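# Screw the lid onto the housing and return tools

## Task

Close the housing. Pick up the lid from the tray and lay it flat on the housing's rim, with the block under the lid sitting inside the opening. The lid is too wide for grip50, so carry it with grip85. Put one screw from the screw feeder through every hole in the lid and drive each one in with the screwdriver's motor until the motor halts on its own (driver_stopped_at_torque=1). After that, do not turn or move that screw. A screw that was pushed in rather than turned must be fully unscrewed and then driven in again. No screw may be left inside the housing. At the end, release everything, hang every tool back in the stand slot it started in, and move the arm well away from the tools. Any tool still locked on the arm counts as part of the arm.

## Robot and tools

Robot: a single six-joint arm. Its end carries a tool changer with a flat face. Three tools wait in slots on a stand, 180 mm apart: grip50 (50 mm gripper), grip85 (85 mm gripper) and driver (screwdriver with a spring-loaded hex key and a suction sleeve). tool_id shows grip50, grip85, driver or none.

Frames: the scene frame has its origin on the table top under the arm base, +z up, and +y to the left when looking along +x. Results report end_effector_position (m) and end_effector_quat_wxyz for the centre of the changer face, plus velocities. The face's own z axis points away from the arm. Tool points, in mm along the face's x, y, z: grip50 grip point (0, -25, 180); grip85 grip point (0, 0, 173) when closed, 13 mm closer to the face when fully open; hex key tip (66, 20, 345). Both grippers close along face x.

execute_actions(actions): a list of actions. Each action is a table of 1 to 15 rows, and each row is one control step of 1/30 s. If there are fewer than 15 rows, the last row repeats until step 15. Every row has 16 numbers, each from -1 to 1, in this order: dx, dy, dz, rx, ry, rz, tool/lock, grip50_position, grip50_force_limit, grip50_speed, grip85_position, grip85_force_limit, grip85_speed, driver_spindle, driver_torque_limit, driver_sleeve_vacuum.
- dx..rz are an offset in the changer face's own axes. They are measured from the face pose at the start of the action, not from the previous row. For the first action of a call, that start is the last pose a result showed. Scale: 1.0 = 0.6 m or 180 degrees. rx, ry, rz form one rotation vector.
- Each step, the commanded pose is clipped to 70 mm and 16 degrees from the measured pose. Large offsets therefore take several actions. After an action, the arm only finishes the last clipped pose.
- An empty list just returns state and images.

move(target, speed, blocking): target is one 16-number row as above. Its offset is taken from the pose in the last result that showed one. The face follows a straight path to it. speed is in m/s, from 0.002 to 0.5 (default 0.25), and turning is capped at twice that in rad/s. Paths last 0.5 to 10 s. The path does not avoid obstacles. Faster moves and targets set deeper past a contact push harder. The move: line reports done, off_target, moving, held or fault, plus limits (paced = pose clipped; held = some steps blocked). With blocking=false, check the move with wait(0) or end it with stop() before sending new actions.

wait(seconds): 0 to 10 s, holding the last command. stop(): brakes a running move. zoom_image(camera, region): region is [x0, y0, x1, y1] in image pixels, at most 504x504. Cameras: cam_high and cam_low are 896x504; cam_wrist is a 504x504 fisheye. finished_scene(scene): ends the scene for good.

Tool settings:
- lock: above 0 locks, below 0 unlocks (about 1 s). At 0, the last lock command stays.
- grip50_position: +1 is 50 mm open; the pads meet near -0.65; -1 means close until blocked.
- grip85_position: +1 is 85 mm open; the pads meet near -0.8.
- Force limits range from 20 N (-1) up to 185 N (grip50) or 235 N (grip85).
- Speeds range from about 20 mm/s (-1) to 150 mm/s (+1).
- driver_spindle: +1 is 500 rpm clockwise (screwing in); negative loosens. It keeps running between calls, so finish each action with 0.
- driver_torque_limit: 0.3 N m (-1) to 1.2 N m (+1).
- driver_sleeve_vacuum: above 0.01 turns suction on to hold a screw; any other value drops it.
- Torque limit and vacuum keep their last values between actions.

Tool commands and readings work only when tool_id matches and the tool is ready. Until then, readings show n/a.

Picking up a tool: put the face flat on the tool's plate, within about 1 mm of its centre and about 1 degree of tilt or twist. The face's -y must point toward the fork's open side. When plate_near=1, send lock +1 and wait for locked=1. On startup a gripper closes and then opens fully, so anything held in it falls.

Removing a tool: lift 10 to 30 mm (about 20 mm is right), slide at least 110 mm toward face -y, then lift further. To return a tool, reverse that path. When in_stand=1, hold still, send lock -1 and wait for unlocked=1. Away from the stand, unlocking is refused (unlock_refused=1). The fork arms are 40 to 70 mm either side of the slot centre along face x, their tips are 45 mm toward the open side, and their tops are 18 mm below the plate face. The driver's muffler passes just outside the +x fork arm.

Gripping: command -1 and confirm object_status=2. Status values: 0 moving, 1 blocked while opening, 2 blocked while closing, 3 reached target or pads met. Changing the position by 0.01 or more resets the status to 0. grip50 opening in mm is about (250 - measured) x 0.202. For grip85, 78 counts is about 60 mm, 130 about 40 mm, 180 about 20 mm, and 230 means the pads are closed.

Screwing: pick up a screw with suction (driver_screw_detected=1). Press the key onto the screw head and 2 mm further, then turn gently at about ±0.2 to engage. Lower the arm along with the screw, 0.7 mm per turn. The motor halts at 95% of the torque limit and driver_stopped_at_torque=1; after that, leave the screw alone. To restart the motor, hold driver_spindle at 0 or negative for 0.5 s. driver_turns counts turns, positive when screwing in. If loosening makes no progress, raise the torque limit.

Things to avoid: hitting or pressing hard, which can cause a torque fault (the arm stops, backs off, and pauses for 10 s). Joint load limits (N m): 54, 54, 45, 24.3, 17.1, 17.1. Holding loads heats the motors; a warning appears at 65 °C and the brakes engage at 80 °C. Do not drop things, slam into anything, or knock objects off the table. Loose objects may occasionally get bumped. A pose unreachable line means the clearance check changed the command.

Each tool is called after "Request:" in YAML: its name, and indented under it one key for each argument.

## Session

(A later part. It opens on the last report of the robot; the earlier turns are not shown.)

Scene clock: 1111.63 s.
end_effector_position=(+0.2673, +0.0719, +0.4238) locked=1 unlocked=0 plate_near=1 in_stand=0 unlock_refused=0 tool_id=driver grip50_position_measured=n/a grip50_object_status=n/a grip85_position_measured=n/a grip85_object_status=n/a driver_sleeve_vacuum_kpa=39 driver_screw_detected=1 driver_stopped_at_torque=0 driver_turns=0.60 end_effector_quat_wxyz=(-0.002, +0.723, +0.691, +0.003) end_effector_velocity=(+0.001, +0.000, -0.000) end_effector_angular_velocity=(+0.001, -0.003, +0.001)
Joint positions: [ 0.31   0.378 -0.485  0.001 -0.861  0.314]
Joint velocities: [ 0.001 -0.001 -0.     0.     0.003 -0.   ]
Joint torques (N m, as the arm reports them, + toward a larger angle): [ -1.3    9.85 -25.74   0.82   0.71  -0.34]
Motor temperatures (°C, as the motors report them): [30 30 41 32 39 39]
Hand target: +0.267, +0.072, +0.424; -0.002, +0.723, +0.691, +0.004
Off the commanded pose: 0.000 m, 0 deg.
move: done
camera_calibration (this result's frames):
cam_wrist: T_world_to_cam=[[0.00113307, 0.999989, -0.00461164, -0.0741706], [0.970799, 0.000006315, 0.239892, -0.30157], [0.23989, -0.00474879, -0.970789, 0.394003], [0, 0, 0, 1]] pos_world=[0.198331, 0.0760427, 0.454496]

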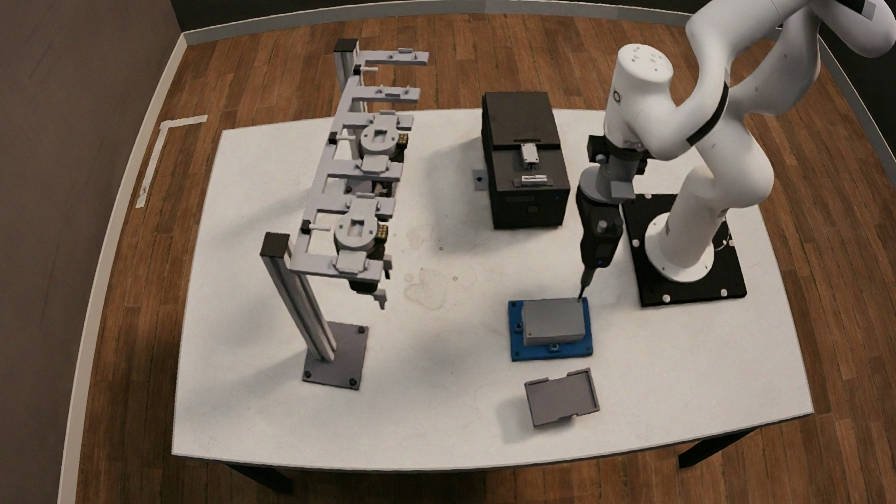

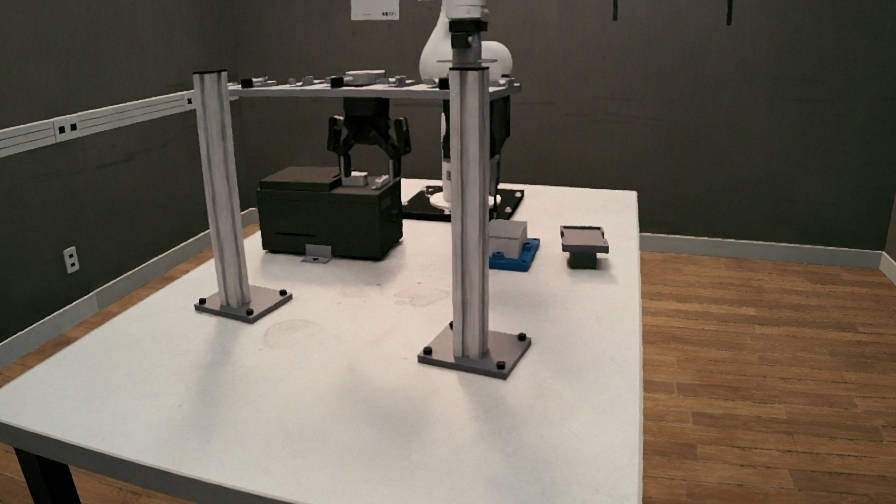

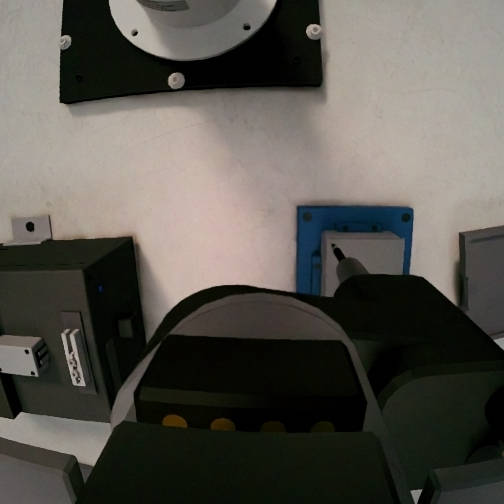

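Request:
move:
  target: [0,0,0.006,0,0,0,0,1,0,0,1,0,0,0,0,1]
  speed: 0.008

Request:
zoom_image:
  camera: "cam_wrist"
  region: [310, 215, 370, 275]

Request:
zoom_image:
  camera: "cam_high"
  region: [560, 270, 610, 320]

Scene clock: 1120.10 s.
end_effector_position=(+0.2674, +0.0720, +0.4204) locked=1 unlocked=0 plate_near=1 in_stand=0 unlock_refused=0 tool_id=driver grip50_position_measured=n/a grip50_object_status=n/a grip85_position_measured=n/a grip85_object_status=n/a driver_sleeve_vacuum_kpa=39 driver_screw_detected=1 driver_stopped_at_torque=0 driver_turns=0.60 end_effector_quat_wxyz=(-0.002, +0.723, +0.691, +0.004) end_effector_velocity=(-0.000, +0.000, -0.000) end_effector_angular_velocity=(+0.000, -0.000, -0.000)
Joint positions: [ 0.31   0.373 -0.48   0.001 -0.851  0.314]
Joint velocities: [ 0.001 -0.     0.001  0.     0.001  0.001]
Joint torques (N m, as the arm reports them, + toward a larger angle): [ -1.5    8.72 -24.46   0.67   0.81  -0.27]
Motor temperatures (°C, as the motors report them): [30 30 41 32 39 39]
Hand target: +0.267, +0.072, +0.420; -0.002, +0.723, +0.691, +0.003
Off the commanded pose: 0.000 m, 0 deg.
move: done
camera_calibration (this result's frames):
cam_wrist: T_world_to_cam=[[0.00113184, 0.999989, -0.00455162, -0.0742496], [0.970761, -0.0000061262, 0.24005, -0.300868], [0.240047, -0.00469023, -0.97075, 0.390616], [0, 0, 0, 1]] pos_world=[0.198389, 0.076079, 0.451076]

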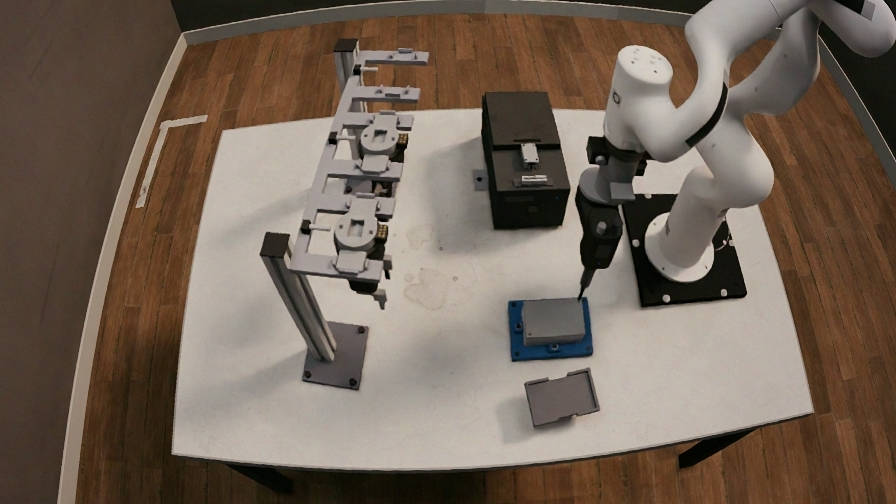

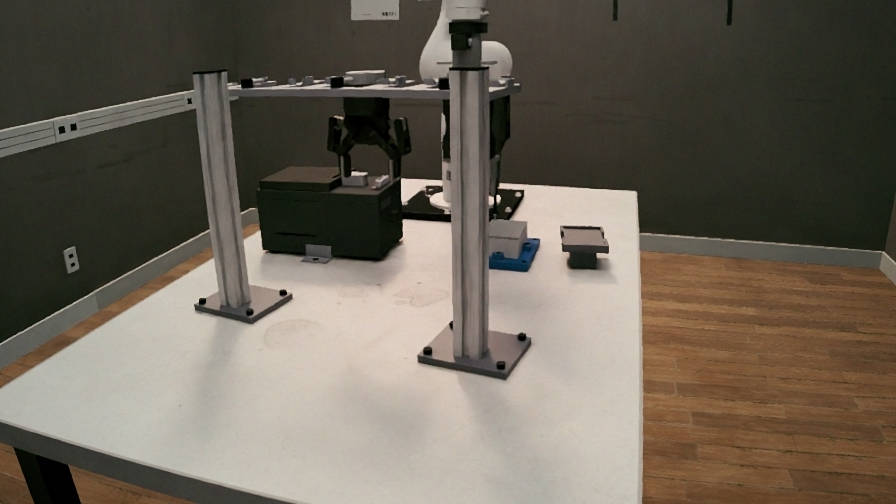

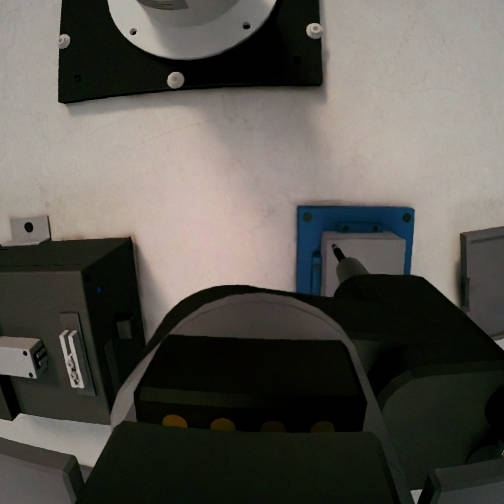

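Region (310, 215, 370, 275) of cam_wrist's 504x504 image, scaled by 8.400, with more detail than that image has.

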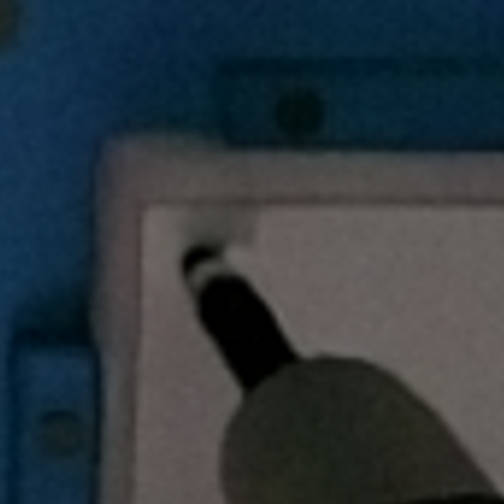

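Region (560, 270, 610, 320) of cam_high's 896x504 image, scaled by 10.080, with more detail than that image has.

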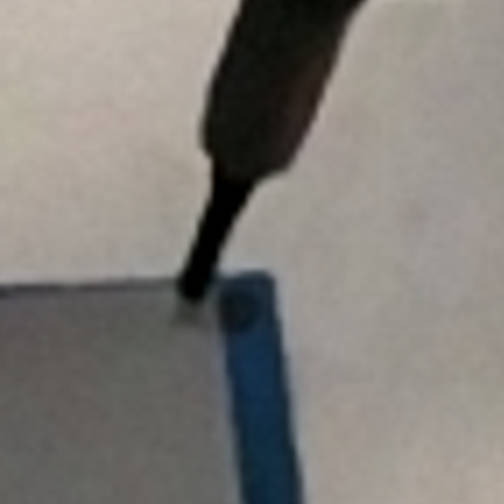

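Request:
move:
  target: [0,0,0.005,0,0,0,0,1,0,0,1,0,0,0,0,1]
  speed: 0.008

Request:
zoom_image:
  camera: "cam_wrist"
  region: [310, 215, 370, 275]

Request:
zoom_image:
  camera: "cam_high"
  region: [560, 270, 610, 320]

Scene clock: 1129.33 s.
end_effector_position=(+0.2674, +0.0720, +0.4174) locked=1 unlocked=0 plate_near=1 in_stand=0 unlock_refused=0 tool_id=driver grip50_position_measured=n/a grip50_object_status=n/a grip85_position_measured=n/a grip85_object_status=n/a driver_sleeve_vacuum_kpa=39 driver_screw_detected=1 driver_stopped_at_torque=0 driver_turns=0.60 end_effector_quat_wxyz=(-0.002, +0.723, +0.691, +0.004) end_effector_velocity=(+0.000, +0.000, -0.000) end_effector_angular_velocity=(+0.000, -0.001, +0.001)
Joint positions: [ 0.31   0.369 -0.476  0.001 -0.843  0.314]
Joint velocities: [ 0.001 -0.     0.     0.     0.002 -0.001]
Joint torques (N m, as the arm reports them, + toward a larger angle): [ -1.41   8.37 -23.89   0.34   0.91  -0.29]
Motor temperatures (°C, as the motors report them): [30 30 41 32 39 39]
Hand target: +0.267, +0.072, +0.417; -0.002, +0.723, +0.691, +0.004
Off the commanded pose: 0.000 m, 0 deg.
move: done
camera_calibration (this result's frames):
cam_wrist: T_world_to_cam=[[0.00113054, 0.999989, -0.00458271, -0.0742627], [0.970779, 0.0000022405, 0.239976, -0.300131], [0.239973, -0.0047201, -0.970768, 0.387779], [0, 0, 0, 1]] pos_world=[0.198388, 0.0760929, 0.448128]

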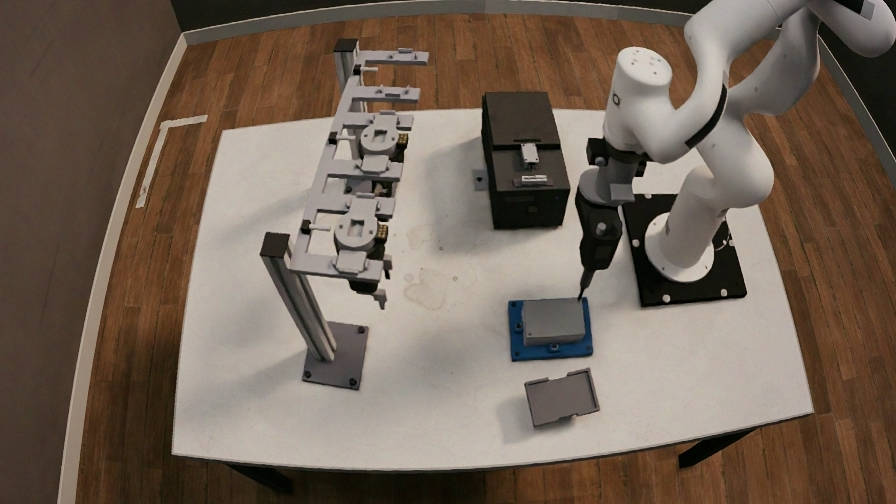

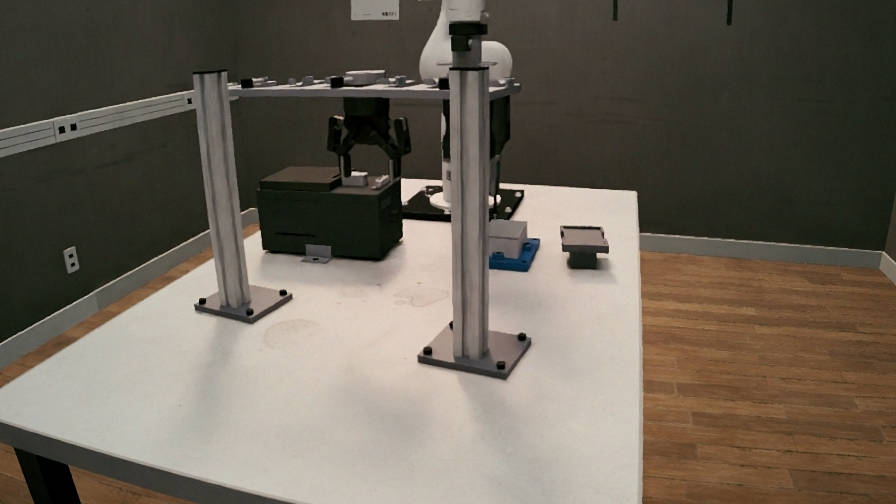

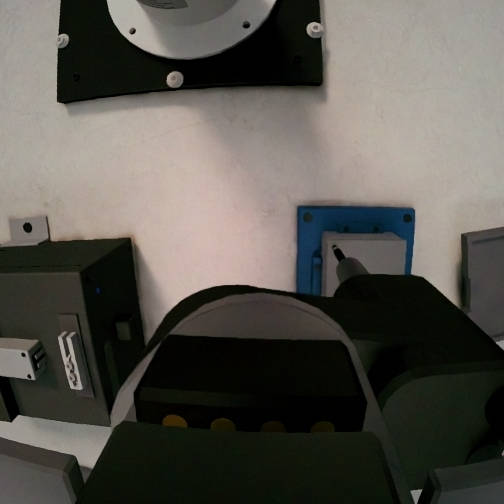

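Region (310, 215, 370, 275) of cam_wrist's 504x504 image, scaled by 8.400, with more detail than that image has.

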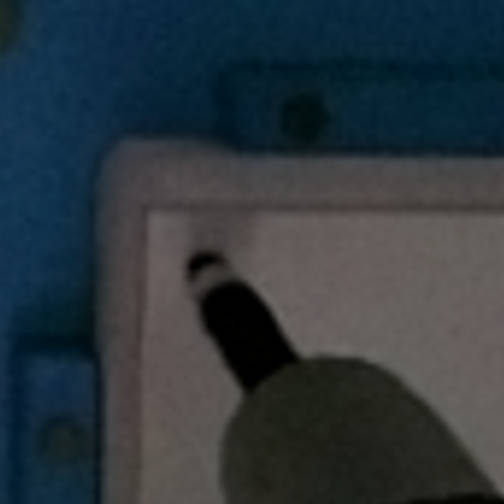

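Region (560, 270, 610, 320) of cam_high's 896x504 image, scaled by 10.080, with more detail than that image has.

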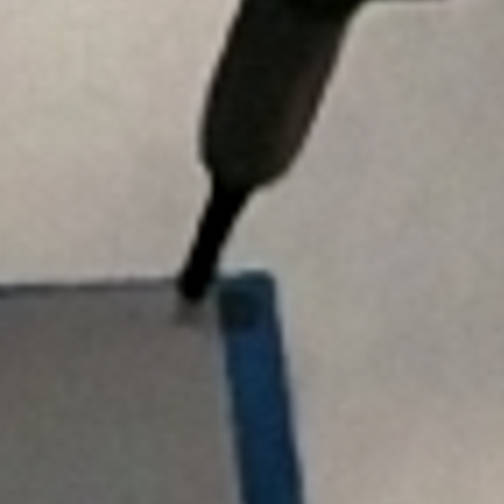

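Request:
execute_actions:
  actions:
    - [[0,0,0,0,0,0,0,1,0,0,1,0,0,0.2,0,1]]
    - [[0,0,0.0005,0,0,0,0,1,0,0,1,0,0,0.2,0,1]]
    - [[0,0,0.001,0,0,0,0,1,0,0,1,0,0,0.2,0,1]]
    - [[0,0,0,0,0,0,0,1,0,0,1,0,0,0,0,1]]

Request:
zoom_image:
  camera: "cam_high"
  region: [560, 270, 610, 320]

Request:
zoom_image:
  camera: "cam_wrist"
  region: [310, 215, 370, 275]

Scene clock: 1148.60 s.
end_effector_position=(+0.2673, +0.0719, +0.4164) locked=1 unlocked=0 plate_near=1 in_stand=0 unlock_refused=0 tool_id=driver grip50_position_measured=n/a grip50_object_status=n/a grip85_position_measured=n/a grip85_object_status=n/a driver_sleeve_vacuum_kpa=28 driver_screw_detected=0 driver_stopped_at_torque=0 driver_turns=3.04 end_effector_quat_wxyz=(-0.002, +0.722, +0.691, +0.003) end_effector_velocity=(-0.000, -0.000, -0.000) end_effector_angular_velocity=(-0.000, +0.002, -0.000)
Joint positions: [ 0.31   0.368 -0.474  0.001 -0.841  0.314]
Joint velocities: [-0.001  0.001  0.     0.    -0.002 -0.001]
Joint torques (N m, as the arm reports them, + toward a larger angle): [ -1.67  11.53 -25.86   0.69   0.94  -0.25]
Motor temperatures (°C, as the motors report them): [30 30 41 32 39 39]
Hand target: +0.267, +0.072, +0.416; -0.002, +0.722, +0.691, +0.003
Off the commanded pose: 0.000 m, 0 deg.
Step readings (end_effector_position; steps 1 to 15: 1st action; 16 to 30: 2nd action; 31 to 45: 3rd action; 46 to 60: 4th action):
0: (+0.2674, +0.0720, +0.4174)
1: (+0.2674, +0.0720, +0.4174)
2: (+0.2674, +0.0720, +0.4174)
4: (+0.2675, +0.0720, +0.4175)
8: (+0.2676, +0.0720, +0.4176)
15: (+0.2674, +0.0720, +0.4175)
16: (+0.2674, +0.0720, +0.4174)
17: (+0.2674, +0.0720, +0.4174)
19: (+0.2673, +0.0720, +0.4172)
23: (+0.2671, +0.0719, +0.4169)
30: (+0.2673, +0.0719, +0.4170)
31: (+0.2673, +0.0719, +0.4170)
32: (+0.2673, +0.0719, +0.4169)
34: (+0.2672, +0.0719, +0.4166)
38: (+0.2673, +0.0719, +0.4164)
45: (+0.2673, +0.0719, +0.4164)
46: (+0.2673, +0.0719, +0.4164)
47: (+0.2673, +0.0719, +0.4164)
49: (+0.2673, +0.0719, +0.4164)
53: (+0.2673, +0.0719, +0.4164)
60: end_effector_position above
camera_calibration (this result's frames):
cam_wrist: T_world_to_cam=[[0.00110067, 0.999988, -0.00480473, -0.0741265], [0.970911, 0.0000817856, 0.239439, -0.299594], [0.239437, -0.00492851, -0.970899, 0.38701], [0, 0, 0, 1]] pos_world=[0.198296, 0.0760575, 0.447126]

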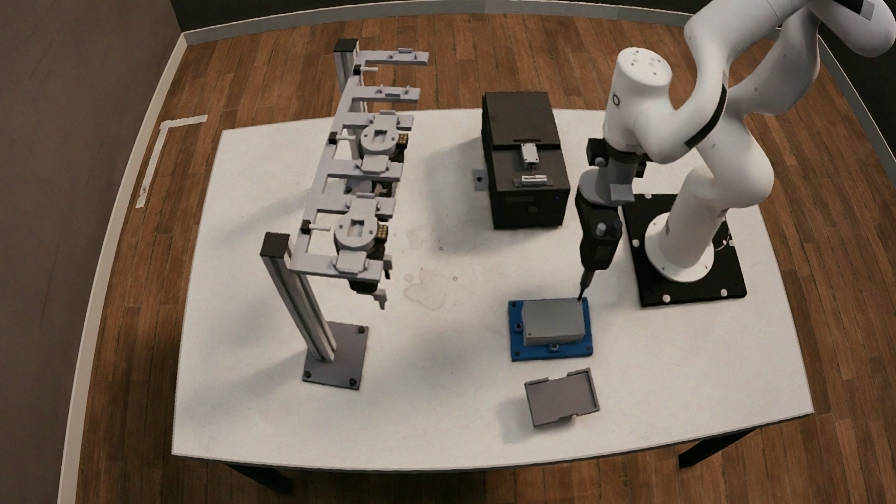

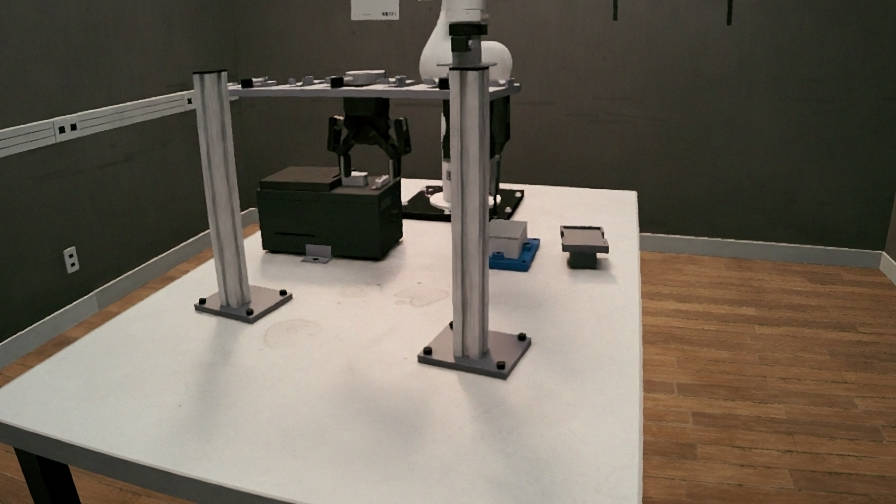

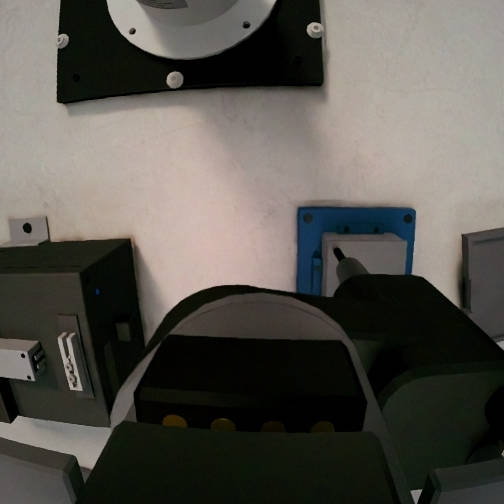

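Region (560, 270, 610, 320) of cam_high's 896x504 image, scaled by 10.080, with more detail than that image has.

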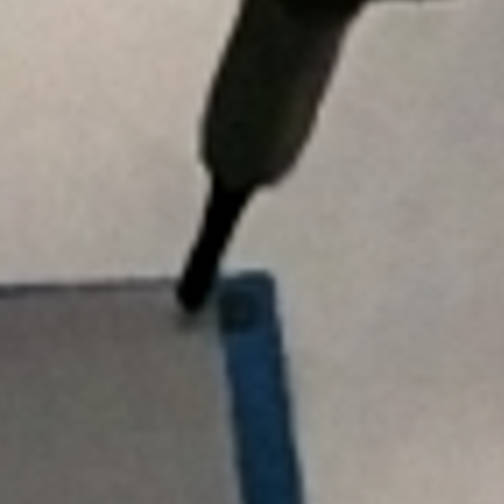

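Region (310, 215, 370, 275) of cam_wrist's 504x504 image, scaled by 8.400, with more detail than that image has.

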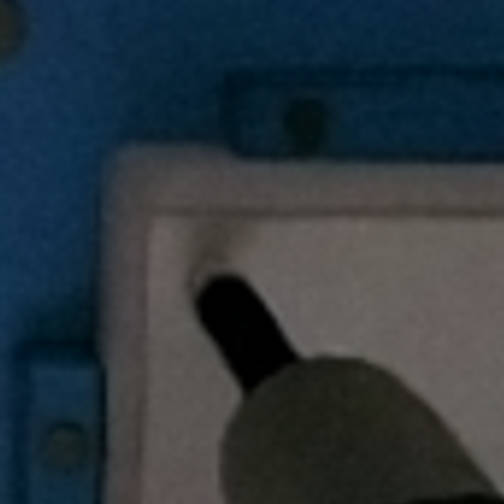

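Request:
execute_actions:
  actions:
    - [[0,0,0.003,0,0,0,0,1,0,0,1,0,0,0,0,1]]
    - [[0,0,0.001,0,0,0,0,1,0,0,1,0,0,0.2,0,1]]
    - [[0,0,0.001,0,0,0,0,1,0,0,1,0,0,0.2,0,1]]
    - [[0,0,0.001,0,0,0,0,1,0,0,1,0,0,0.2,0,1]]
    - [[0,0,0,0,0,0,0,1,0,0,1,0,0,0,0,1]]

Request:
zoom_image:
  camera: "cam_high"
  region: [560, 270, 610, 320]

Request:
zoom_image:
  camera: "cam_wrist"
  region: [310, 215, 370, 275]

Scene clock: 1163.73 s.
end_effector_position=(+0.2672, +0.0719, +0.4128) locked=1 unlocked=0 plate_near=1 in_stand=0 unlock_refused=0 tool_id=driver grip50_position_measured=n/a grip50_object_status=n/a grip85_position_measured=n/a grip85_object_status=n/a driver_sleeve_vacuum_kpa=39 driver_screw_detected=1 driver_stopped_at_torque=0 driver_turns=5.48 end_effector_quat_wxyz=(-0.002, +0.722, +0.691, +0.003) end_effector_velocity=(+0.000, +0.000, -0.000) end_effector_angular_velocity=(+0.000, -0.000, -0.000)
Joint positions: [ 0.31   0.363 -0.469  0.001 -0.831  0.314]
Joint velocities: [ 0.    -0.     0.     0.001  0.001 -0.   ]
Joint torques (N m, as the arm reports them, + toward a larger angle): [ -0.36   8.22 -25.53   1.31   1.79  -0.13]
Motor temperatures (°C, as the motors report them): [30 30 41 32 39 39]
Hand target: +0.267, +0.072, +0.413; -0.002, +0.722, +0.691, +0.003
Off the commanded pose: 0.000 m, 0 deg.
Step readings (end_effector_position; steps 1 to 15: 1st action; 16 to 30: 2nd action; 31 to 45: 3rd action; 46 to 60: 4th action; 61 to 75: 5th action):
0: (+0.2673, +0.0719, +0.4164)
1: (+0.2673, +0.0719, +0.4164)
2: (+0.2673, +0.0719, +0.4162)
4: (+0.2673, +0.0719, +0.4153)
8: (+0.2673, +0.0719, +0.4148)
15: (+0.2673, +0.0719, +0.4147)
16: (+0.2673, +0.0719, +0.4147)
17: (+0.2673, +0.0719, +0.4146)
19: (+0.2673, +0.0719, +0.4143)
23: (+0.2673, +0.0719, +0.4141)
30: (+0.2672, +0.0719, +0.4140)
31: (+0.2672, +0.0719, +0.4140)
32: (+0.2672, +0.0719, +0.4139)
34: (+0.2672, +0.0719, +0.4136)
38: (+0.2672, +0.0719, +0.4134)
45: (+0.2672, +0.0719, +0.4134)
46: (+0.2672, +0.0719, +0.4134)
47: (+0.2672, +0.0719, +0.4133)
49: (+0.2672, +0.0719, +0.4130)
53: (+0.2672, +0.0719, +0.4128)
60: (+0.2672, +0.0719, +0.4128)
61: (+0.2672, +0.0719, +0.4128)
62: (+0.2672, +0.0719, +0.4128)
64: (+0.2672, +0.0719, +0.4128)
68: (+0.2672, +0.0719, +0.4128)
75: end_effector_position above
camera_calibration (this result's frames):
cam_wrist: T_world_to_cam=[[0.00103935, 0.999987, -0.00503505, -0.074008], [0.971052, 0.000193462, 0.238869, -0.298449], [0.238867, -0.00513757, -0.971039, 0.383769], [0, 0, 0, 1]] pos_world=[0.198216, 0.0760364, 0.443572]

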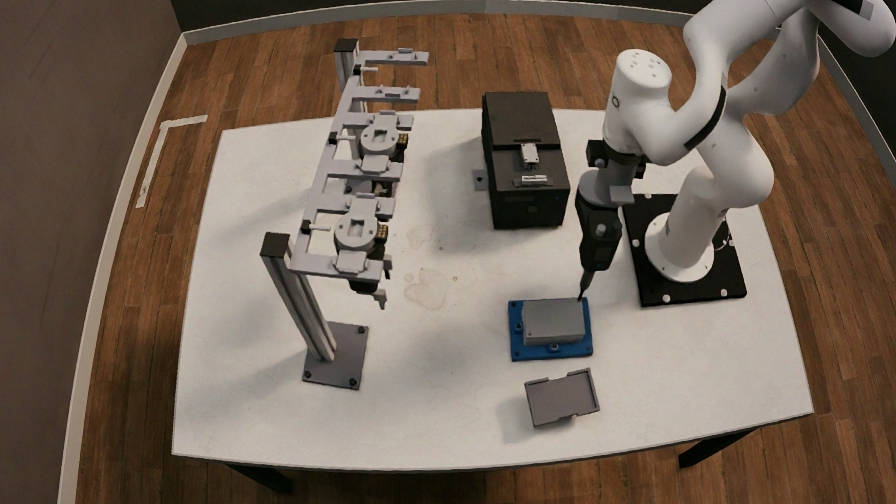

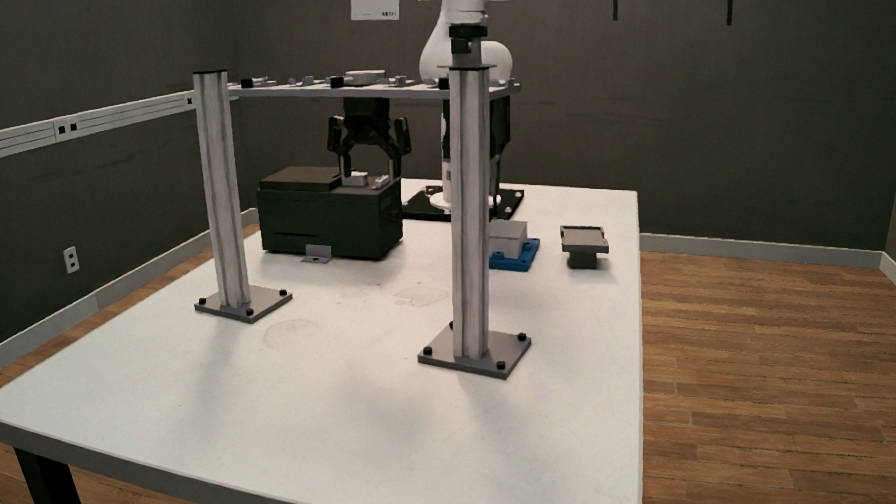

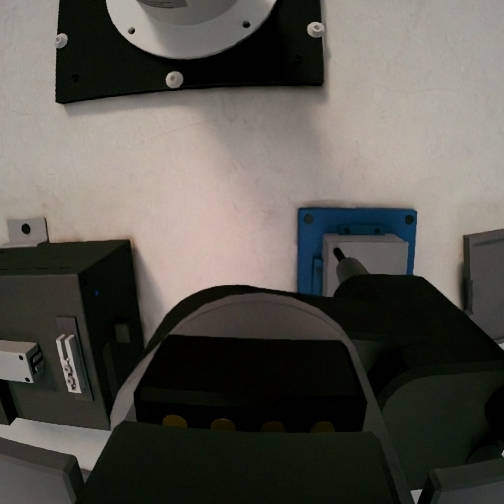

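Region (560, 270, 610, 320) of cam_high's 896x504 image, scaled by 10.080, with more detail than that image has.

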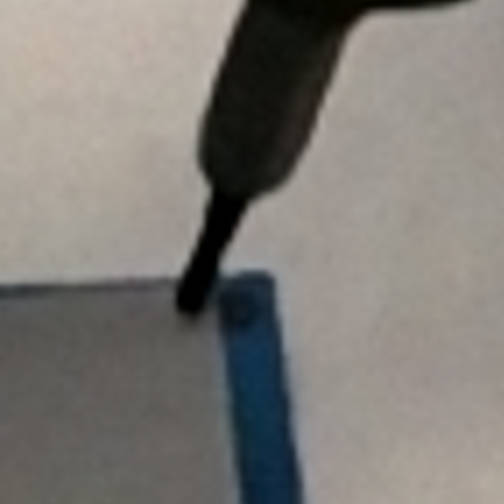

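Region (310, 215, 370, 275) of cam_wrist's 504x504 image, scaled by 8.400, with more detail than that image has.

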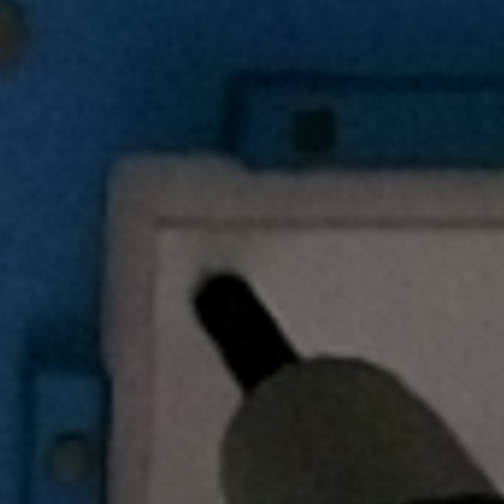

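Request:
execute_actions:
  actions:
    - [[0,0,0.002,0,0,0,0,1,0,0,1,0,0,0.2,0,1]]
    - [[0,0,0.0012,0,0,0,0,1,0,0,1,0,0,0.2,0,1]]
    - [[0,0,0.0012,0,0,0,0,1,0,0,1,0,0,0.2,0,1]]
    - [[0,0,0.0012,0,0,0,0,1,0,0,1,0,0,0.2,0,1]]
    - [[0,0,0.0012,0,0,0,0,1,0,0,1,0,0,0.2,0,1]]
    - [[0,0,0,0,0,0,0,1,0,0,1,0,0,0,0,1]]

Request:
zoom_image:
  camera: "cam_high"
  region: [560, 270, 610, 320]

Scene clock: 1177.63 s.
end_effector_position=(+0.2672, +0.0719, +0.4087) locked=1 unlocked=0 plate_near=1 in_stand=0 unlock_refused=0 tool_id=driver grip50_position_measured=n/a grip50_object_status=n/a grip85_position_measured=n/a grip85_object_status=n/a driver_sleeve_vacuum_kpa=40 driver_screw_detected=1 driver_stopped_at_torque=1 driver_turns=9.32 end_effector_quat_wxyz=(-0.002, +0.723, +0.691, +0.003) end_effector_velocity=(-0.000, -0.000, -0.000) end_effector_angular_velocity=(-0.001, +0.001, +0.001)
Joint positions: [ 0.31   0.357 -0.463  0.001 -0.819  0.314]
Joint velocities: [ 0.    -0.     0.    -0.001 -0.001 -0.   ]
Joint torques (N m, as the arm reports them, + toward a larger angle): [ -1.62   9.08 -25.15   0.93   2.08  -0.14]
Motor temperatures (°C, as the motors report them): [30 30 41 32 39 39]
Hand target: +0.267, +0.072, +0.409; -0.002, +0.723, +0.691, +0.003
Off the commanded pose: 0.000 m, 0 deg.
Step readings (end_effector_position; steps 1 to 15: 1st action; 16 to 30: 2nd action; 31 to 45: 3rd action; 46 to 60: 4th action; 61 to 75: 5th action; 76 to 90: 6th action):
0: (+0.2672, +0.0719, +0.4128)
1: (+0.2672, +0.0719, +0.4128)
2: (+0.2672, +0.0719, +0.4126)
4: (+0.2672, +0.0719, +0.4120)
8: (+0.2672, +0.0719, +0.4116)
15: (+0.2672, +0.0719, +0.4116)
16: (+0.2672, +0.0719, +0.4116)
17: (+0.2672, +0.0719, +0.4115)
19: (+0.2672, +0.0719, +0.4111)
23: (+0.2672, +0.0719, +0.4109)
30: (+0.2672, +0.0719, +0.4109)
31: (+0.2672, +0.0719, +0.4109)
32: (+0.2672, +0.0719, +0.4108)
34: (+0.2672, +0.0719, +0.4104)
38: (+0.2672, +0.0719, +0.4102)
45: (+0.2672, +0.0719, +0.4102)
46: (+0.2672, +0.0719, +0.4102)
47: (+0.2672, +0.0719, +0.4101)
49: (+0.2672, +0.0719, +0.4097)
53: (+0.2672, +0.0719, +0.4095)
60: (+0.2672, +0.0719, +0.4094)
61: (+0.2672, +0.0719, +0.4094)
62: (+0.2672, +0.0719, +0.4093)
64: (+0.2672, +0.0719, +0.4090)
68: (+0.2672, +0.0719, +0.4087)
75: (+0.2672, +0.0719, +0.4087)
76: (+0.2671, +0.0719, +0.4087)
77: (+0.2671, +0.0719, +0.4087)
79: (+0.2671, +0.0719, +0.4087)
83: (+0.2672, +0.0719, +0.4087)
90: end_effector_position above
camera_calibration (this result's frames):
cam_wrist: T_world_to_cam=[[0.00119725, 0.999986, -0.00509137, -0.0740556], [0.971091, 0.0000527122, 0.238708, -0.29738], [0.238705, -0.00522998, -0.971078, 0.379877], [0, 0, 0, 1]] pos_world=[0.198194, 0.076057, 0.4395]

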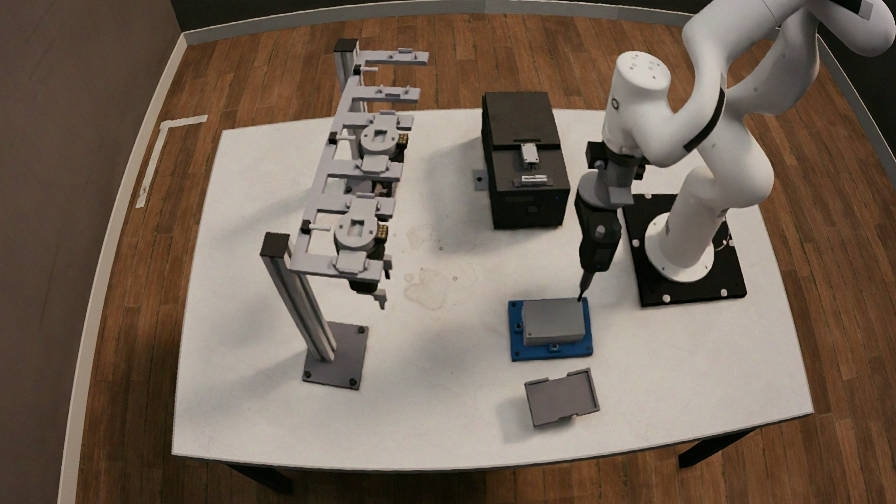

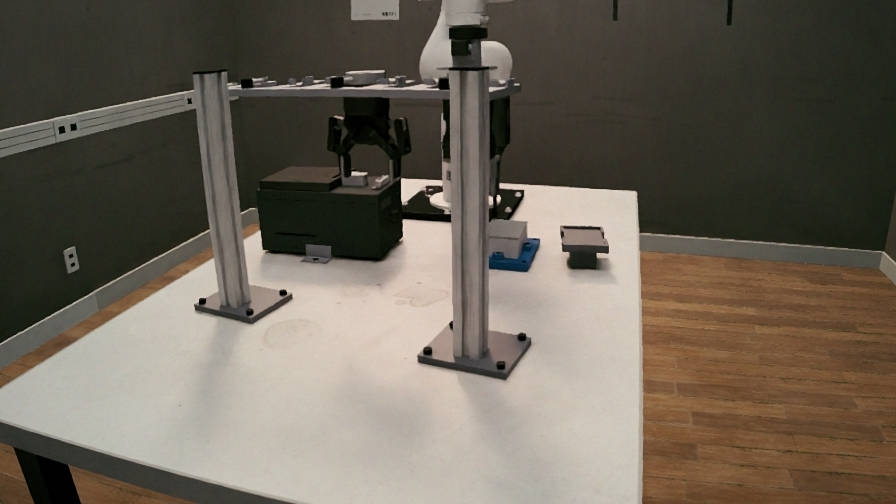

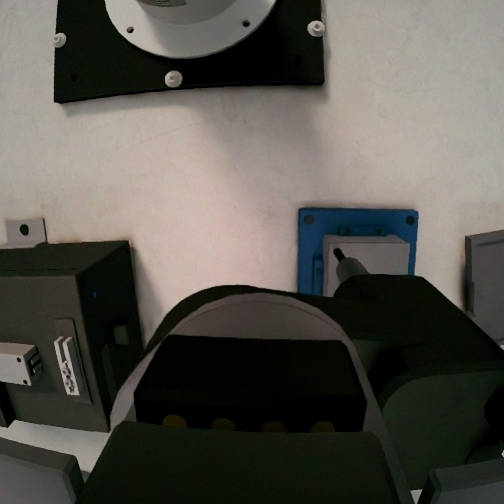

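Region (560, 270, 610, 320) of cam_high's 896x504 image, scaled by 10.080, with more detail than that image has.

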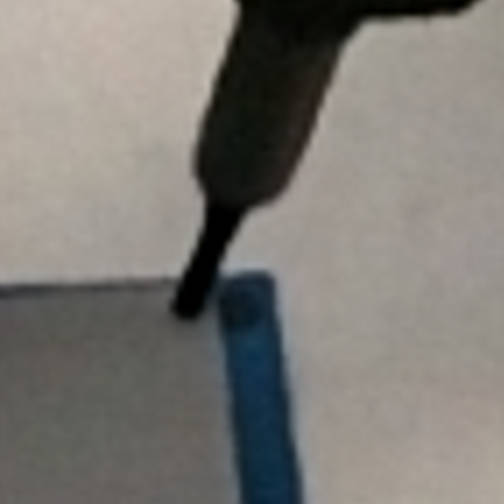

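Request:
execute_actions:
  actions:
    - [[0,0,0,0,0,0,0,1,0,0,1,0,0,0,0,0]]

Request:
move:
  target: [0,0,-0.07,0,0,0,0,1,0,0,1,0,0,0,0,0]
  speed: 0.04

Request:
zoom_image:
  camera: "cam_high"
  region: [550, 270, 610, 330]

Request:
zoom_image:
  camera: "cam_wrist"
  region: [305, 210, 375, 280]

Scene clock: 1190.17 s.
end_effector_position=(+0.2672, +0.0719, +0.4087) locked=1 unlocked=0 plate_near=1 in_stand=0 unlock_refused=0 tool_id=driver grip50_position_measured=n/a grip50_object_status=n/a grip85_position_measured=n/a grip85_object_status=n/a driver_sleeve_vacuum_kpa=0 driver_screw_detected=0 driver_stopped_at_torque=1 driver_turns=9.32 end_effector_quat_wxyz=(-0.002, +0.723, +0.691, +0.003) end_effector_velocity=(-0.000, +0.000, +0.000) end_effector_angular_velocity=(+0.000, -0.001, +0.001)
Joint positions: [ 0.31   0.357 -0.463  0.001 -0.819  0.314]
Joint velocities: [ 0.001  0.     0.    -0.     0.001 -0.   ]
Joint torques (N m, as the arm reports them, + toward a larger angle): [ -1.51   9.37 -25.24   1.06   1.92  -0.18]
Motor temperatures (°C, as the motors report them): [30 30 41 32 40 39]
Hand target: +0.267, +0.072, +0.409; -0.002, +0.723, +0.691, +0.003
Off the commanded pose: 0.000 m, 0 deg.
Step readings (end_effector_position):
0: (+0.2672, +0.0719, +0.4087)
1: (+0.2672, +0.0719, +0.4087)
2: (+0.2672, +0.0719, +0.4087)
4: (+0.2672, +0.0719, +0.4087)
8: (+0.2672, +0.0719, +0.4087)
15: end_effector_position above
camera_calibration (this result's frames):
cam_wrist: T_world_to_cam=[[0.00119704, 0.999986, -0.00509184, -0.0740553], [0.971092, 0.0000530134, 0.238705, -0.297379], [0.238702, -0.00523038, -0.971079, 0.379877], [0, 0, 0, 1]] pos_world=[0.198193, 0.076057, 0.4395]

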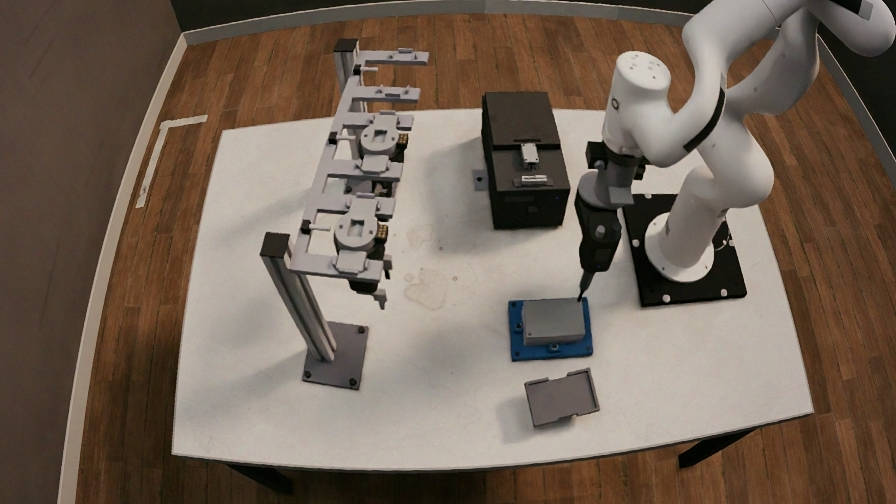

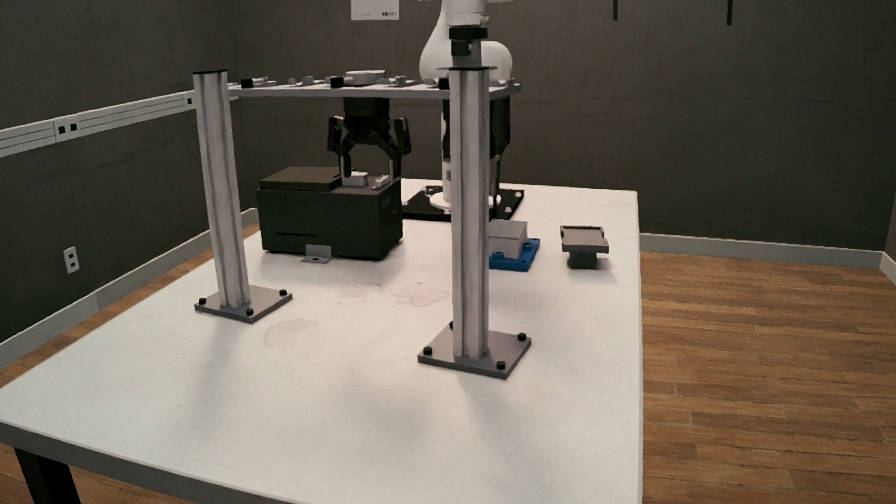

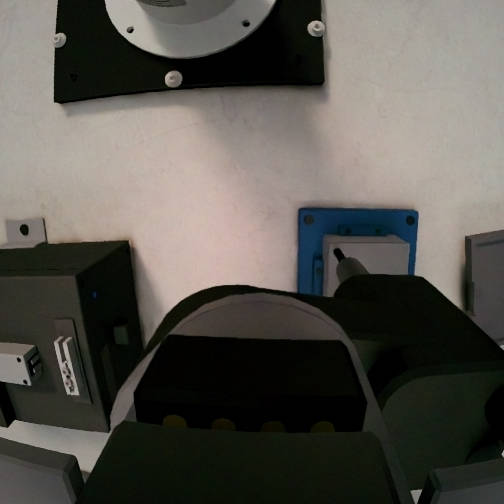

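Scene clock: 1191.53 s.
end_effector_position=(+0.2671, +0.0717, +0.4506) locked=1 unlocked=0 plate_near=1 in_stand=0 unlock_refused=0 tool_id=driver grip50_position_measured=n/a grip50_object_status=n/a grip85_position_measured=n/a grip85_object_status=n/a driver_sleeve_vacuum_kpa=0 driver_screw_detected=0 driver_stopped_at_torque=1 driver_turns=9.32 end_effector_quat_wxyz=(-0.002, +0.722, +0.691, +0.003) end_effector_velocity=(-0.000, +0.000, +0.000) end_effector_angular_velocity=(+0.000, +0.001, -0.000)
Joint positions: [ 0.31   0.408 -0.529  0.001 -0.936  0.314]
Joint velocities: [ 0.001  0.001 -0.     0.001 -0.002  0.   ]
Joint torques (N m, as the arm reports them, + toward a larger angle): [ -2.03   8.7  -26.08   0.77   0.64  -0.33]
Motor temperatures (°C, as the motors report them): [30 30 41 32 40 39]
Hand target: +0.267, +0.072, +0.451; -0.002, +0.722, +0.691, +0.003
Off the commanded pose: 0.000 m, 0 deg.
move: done
camera_calibration (this result's frames):
cam_wrist: T_world_to_cam=[[0.00103651, 0.999987, -0.00503744, -0.0736037], [0.971153, 0.000194601, 0.238457, -0.307211], [0.238455, -0.00513929, -0.97114, 0.420643], [0, 0, 0, 1]] pos_world=[0.19812, 0.0758243, 0.481389]

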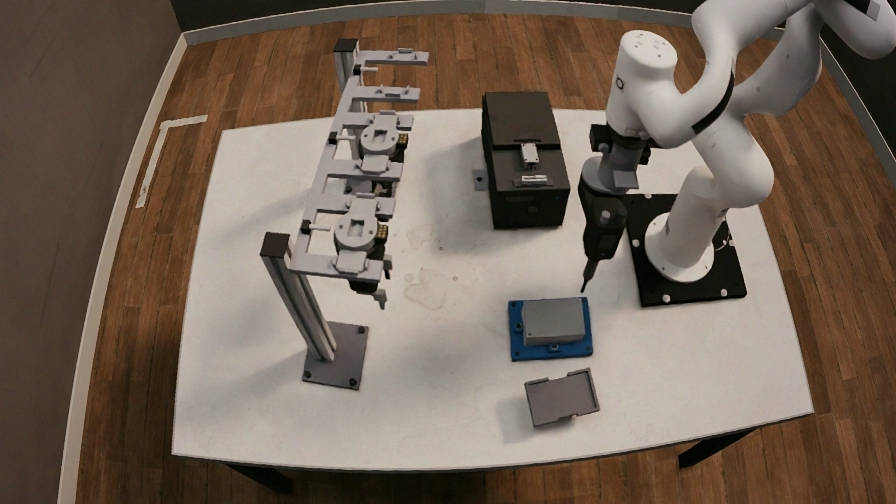

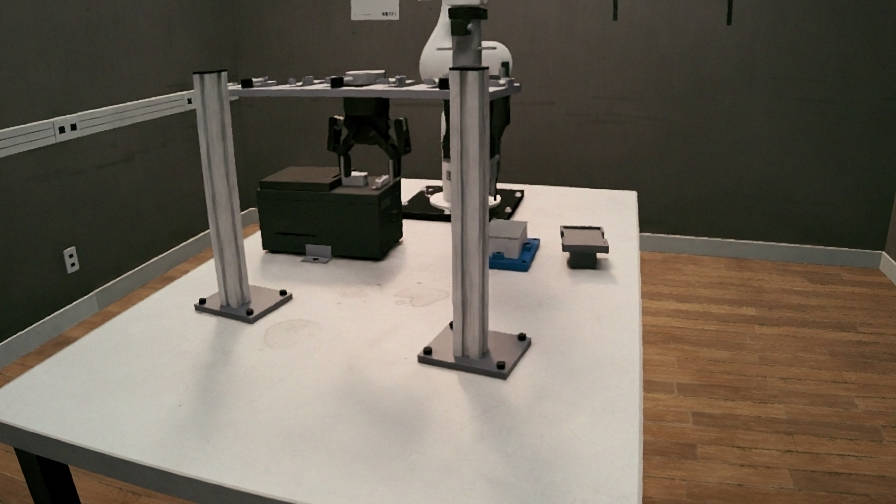

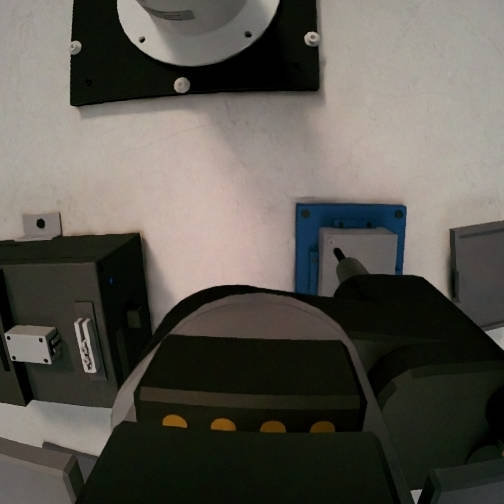

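Region (550, 270, 610, 330) of cam_high's 896x504 image, scaled by 8.400, with more detail than that image has.

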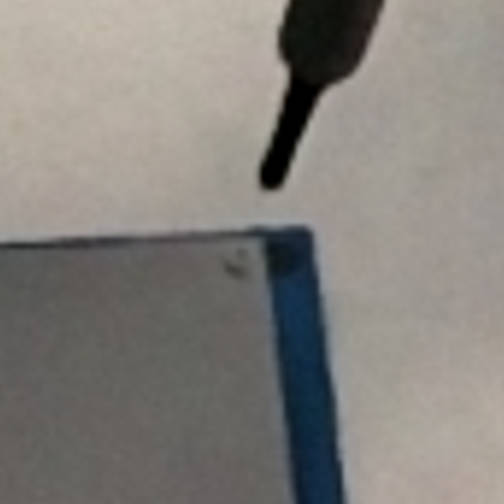

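Region (305, 210, 375, 280) of cam_wrist's 504x504 image, scaled by 7.200, with more detail than that image has.

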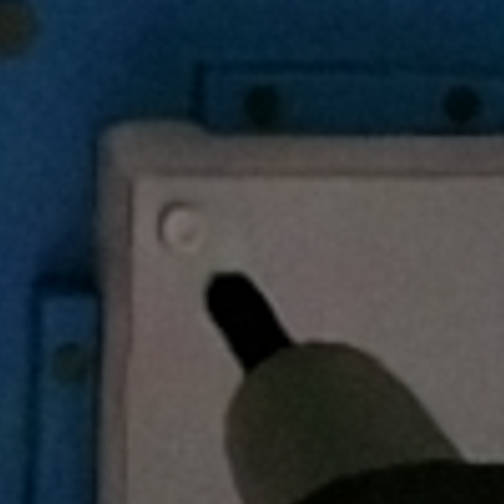

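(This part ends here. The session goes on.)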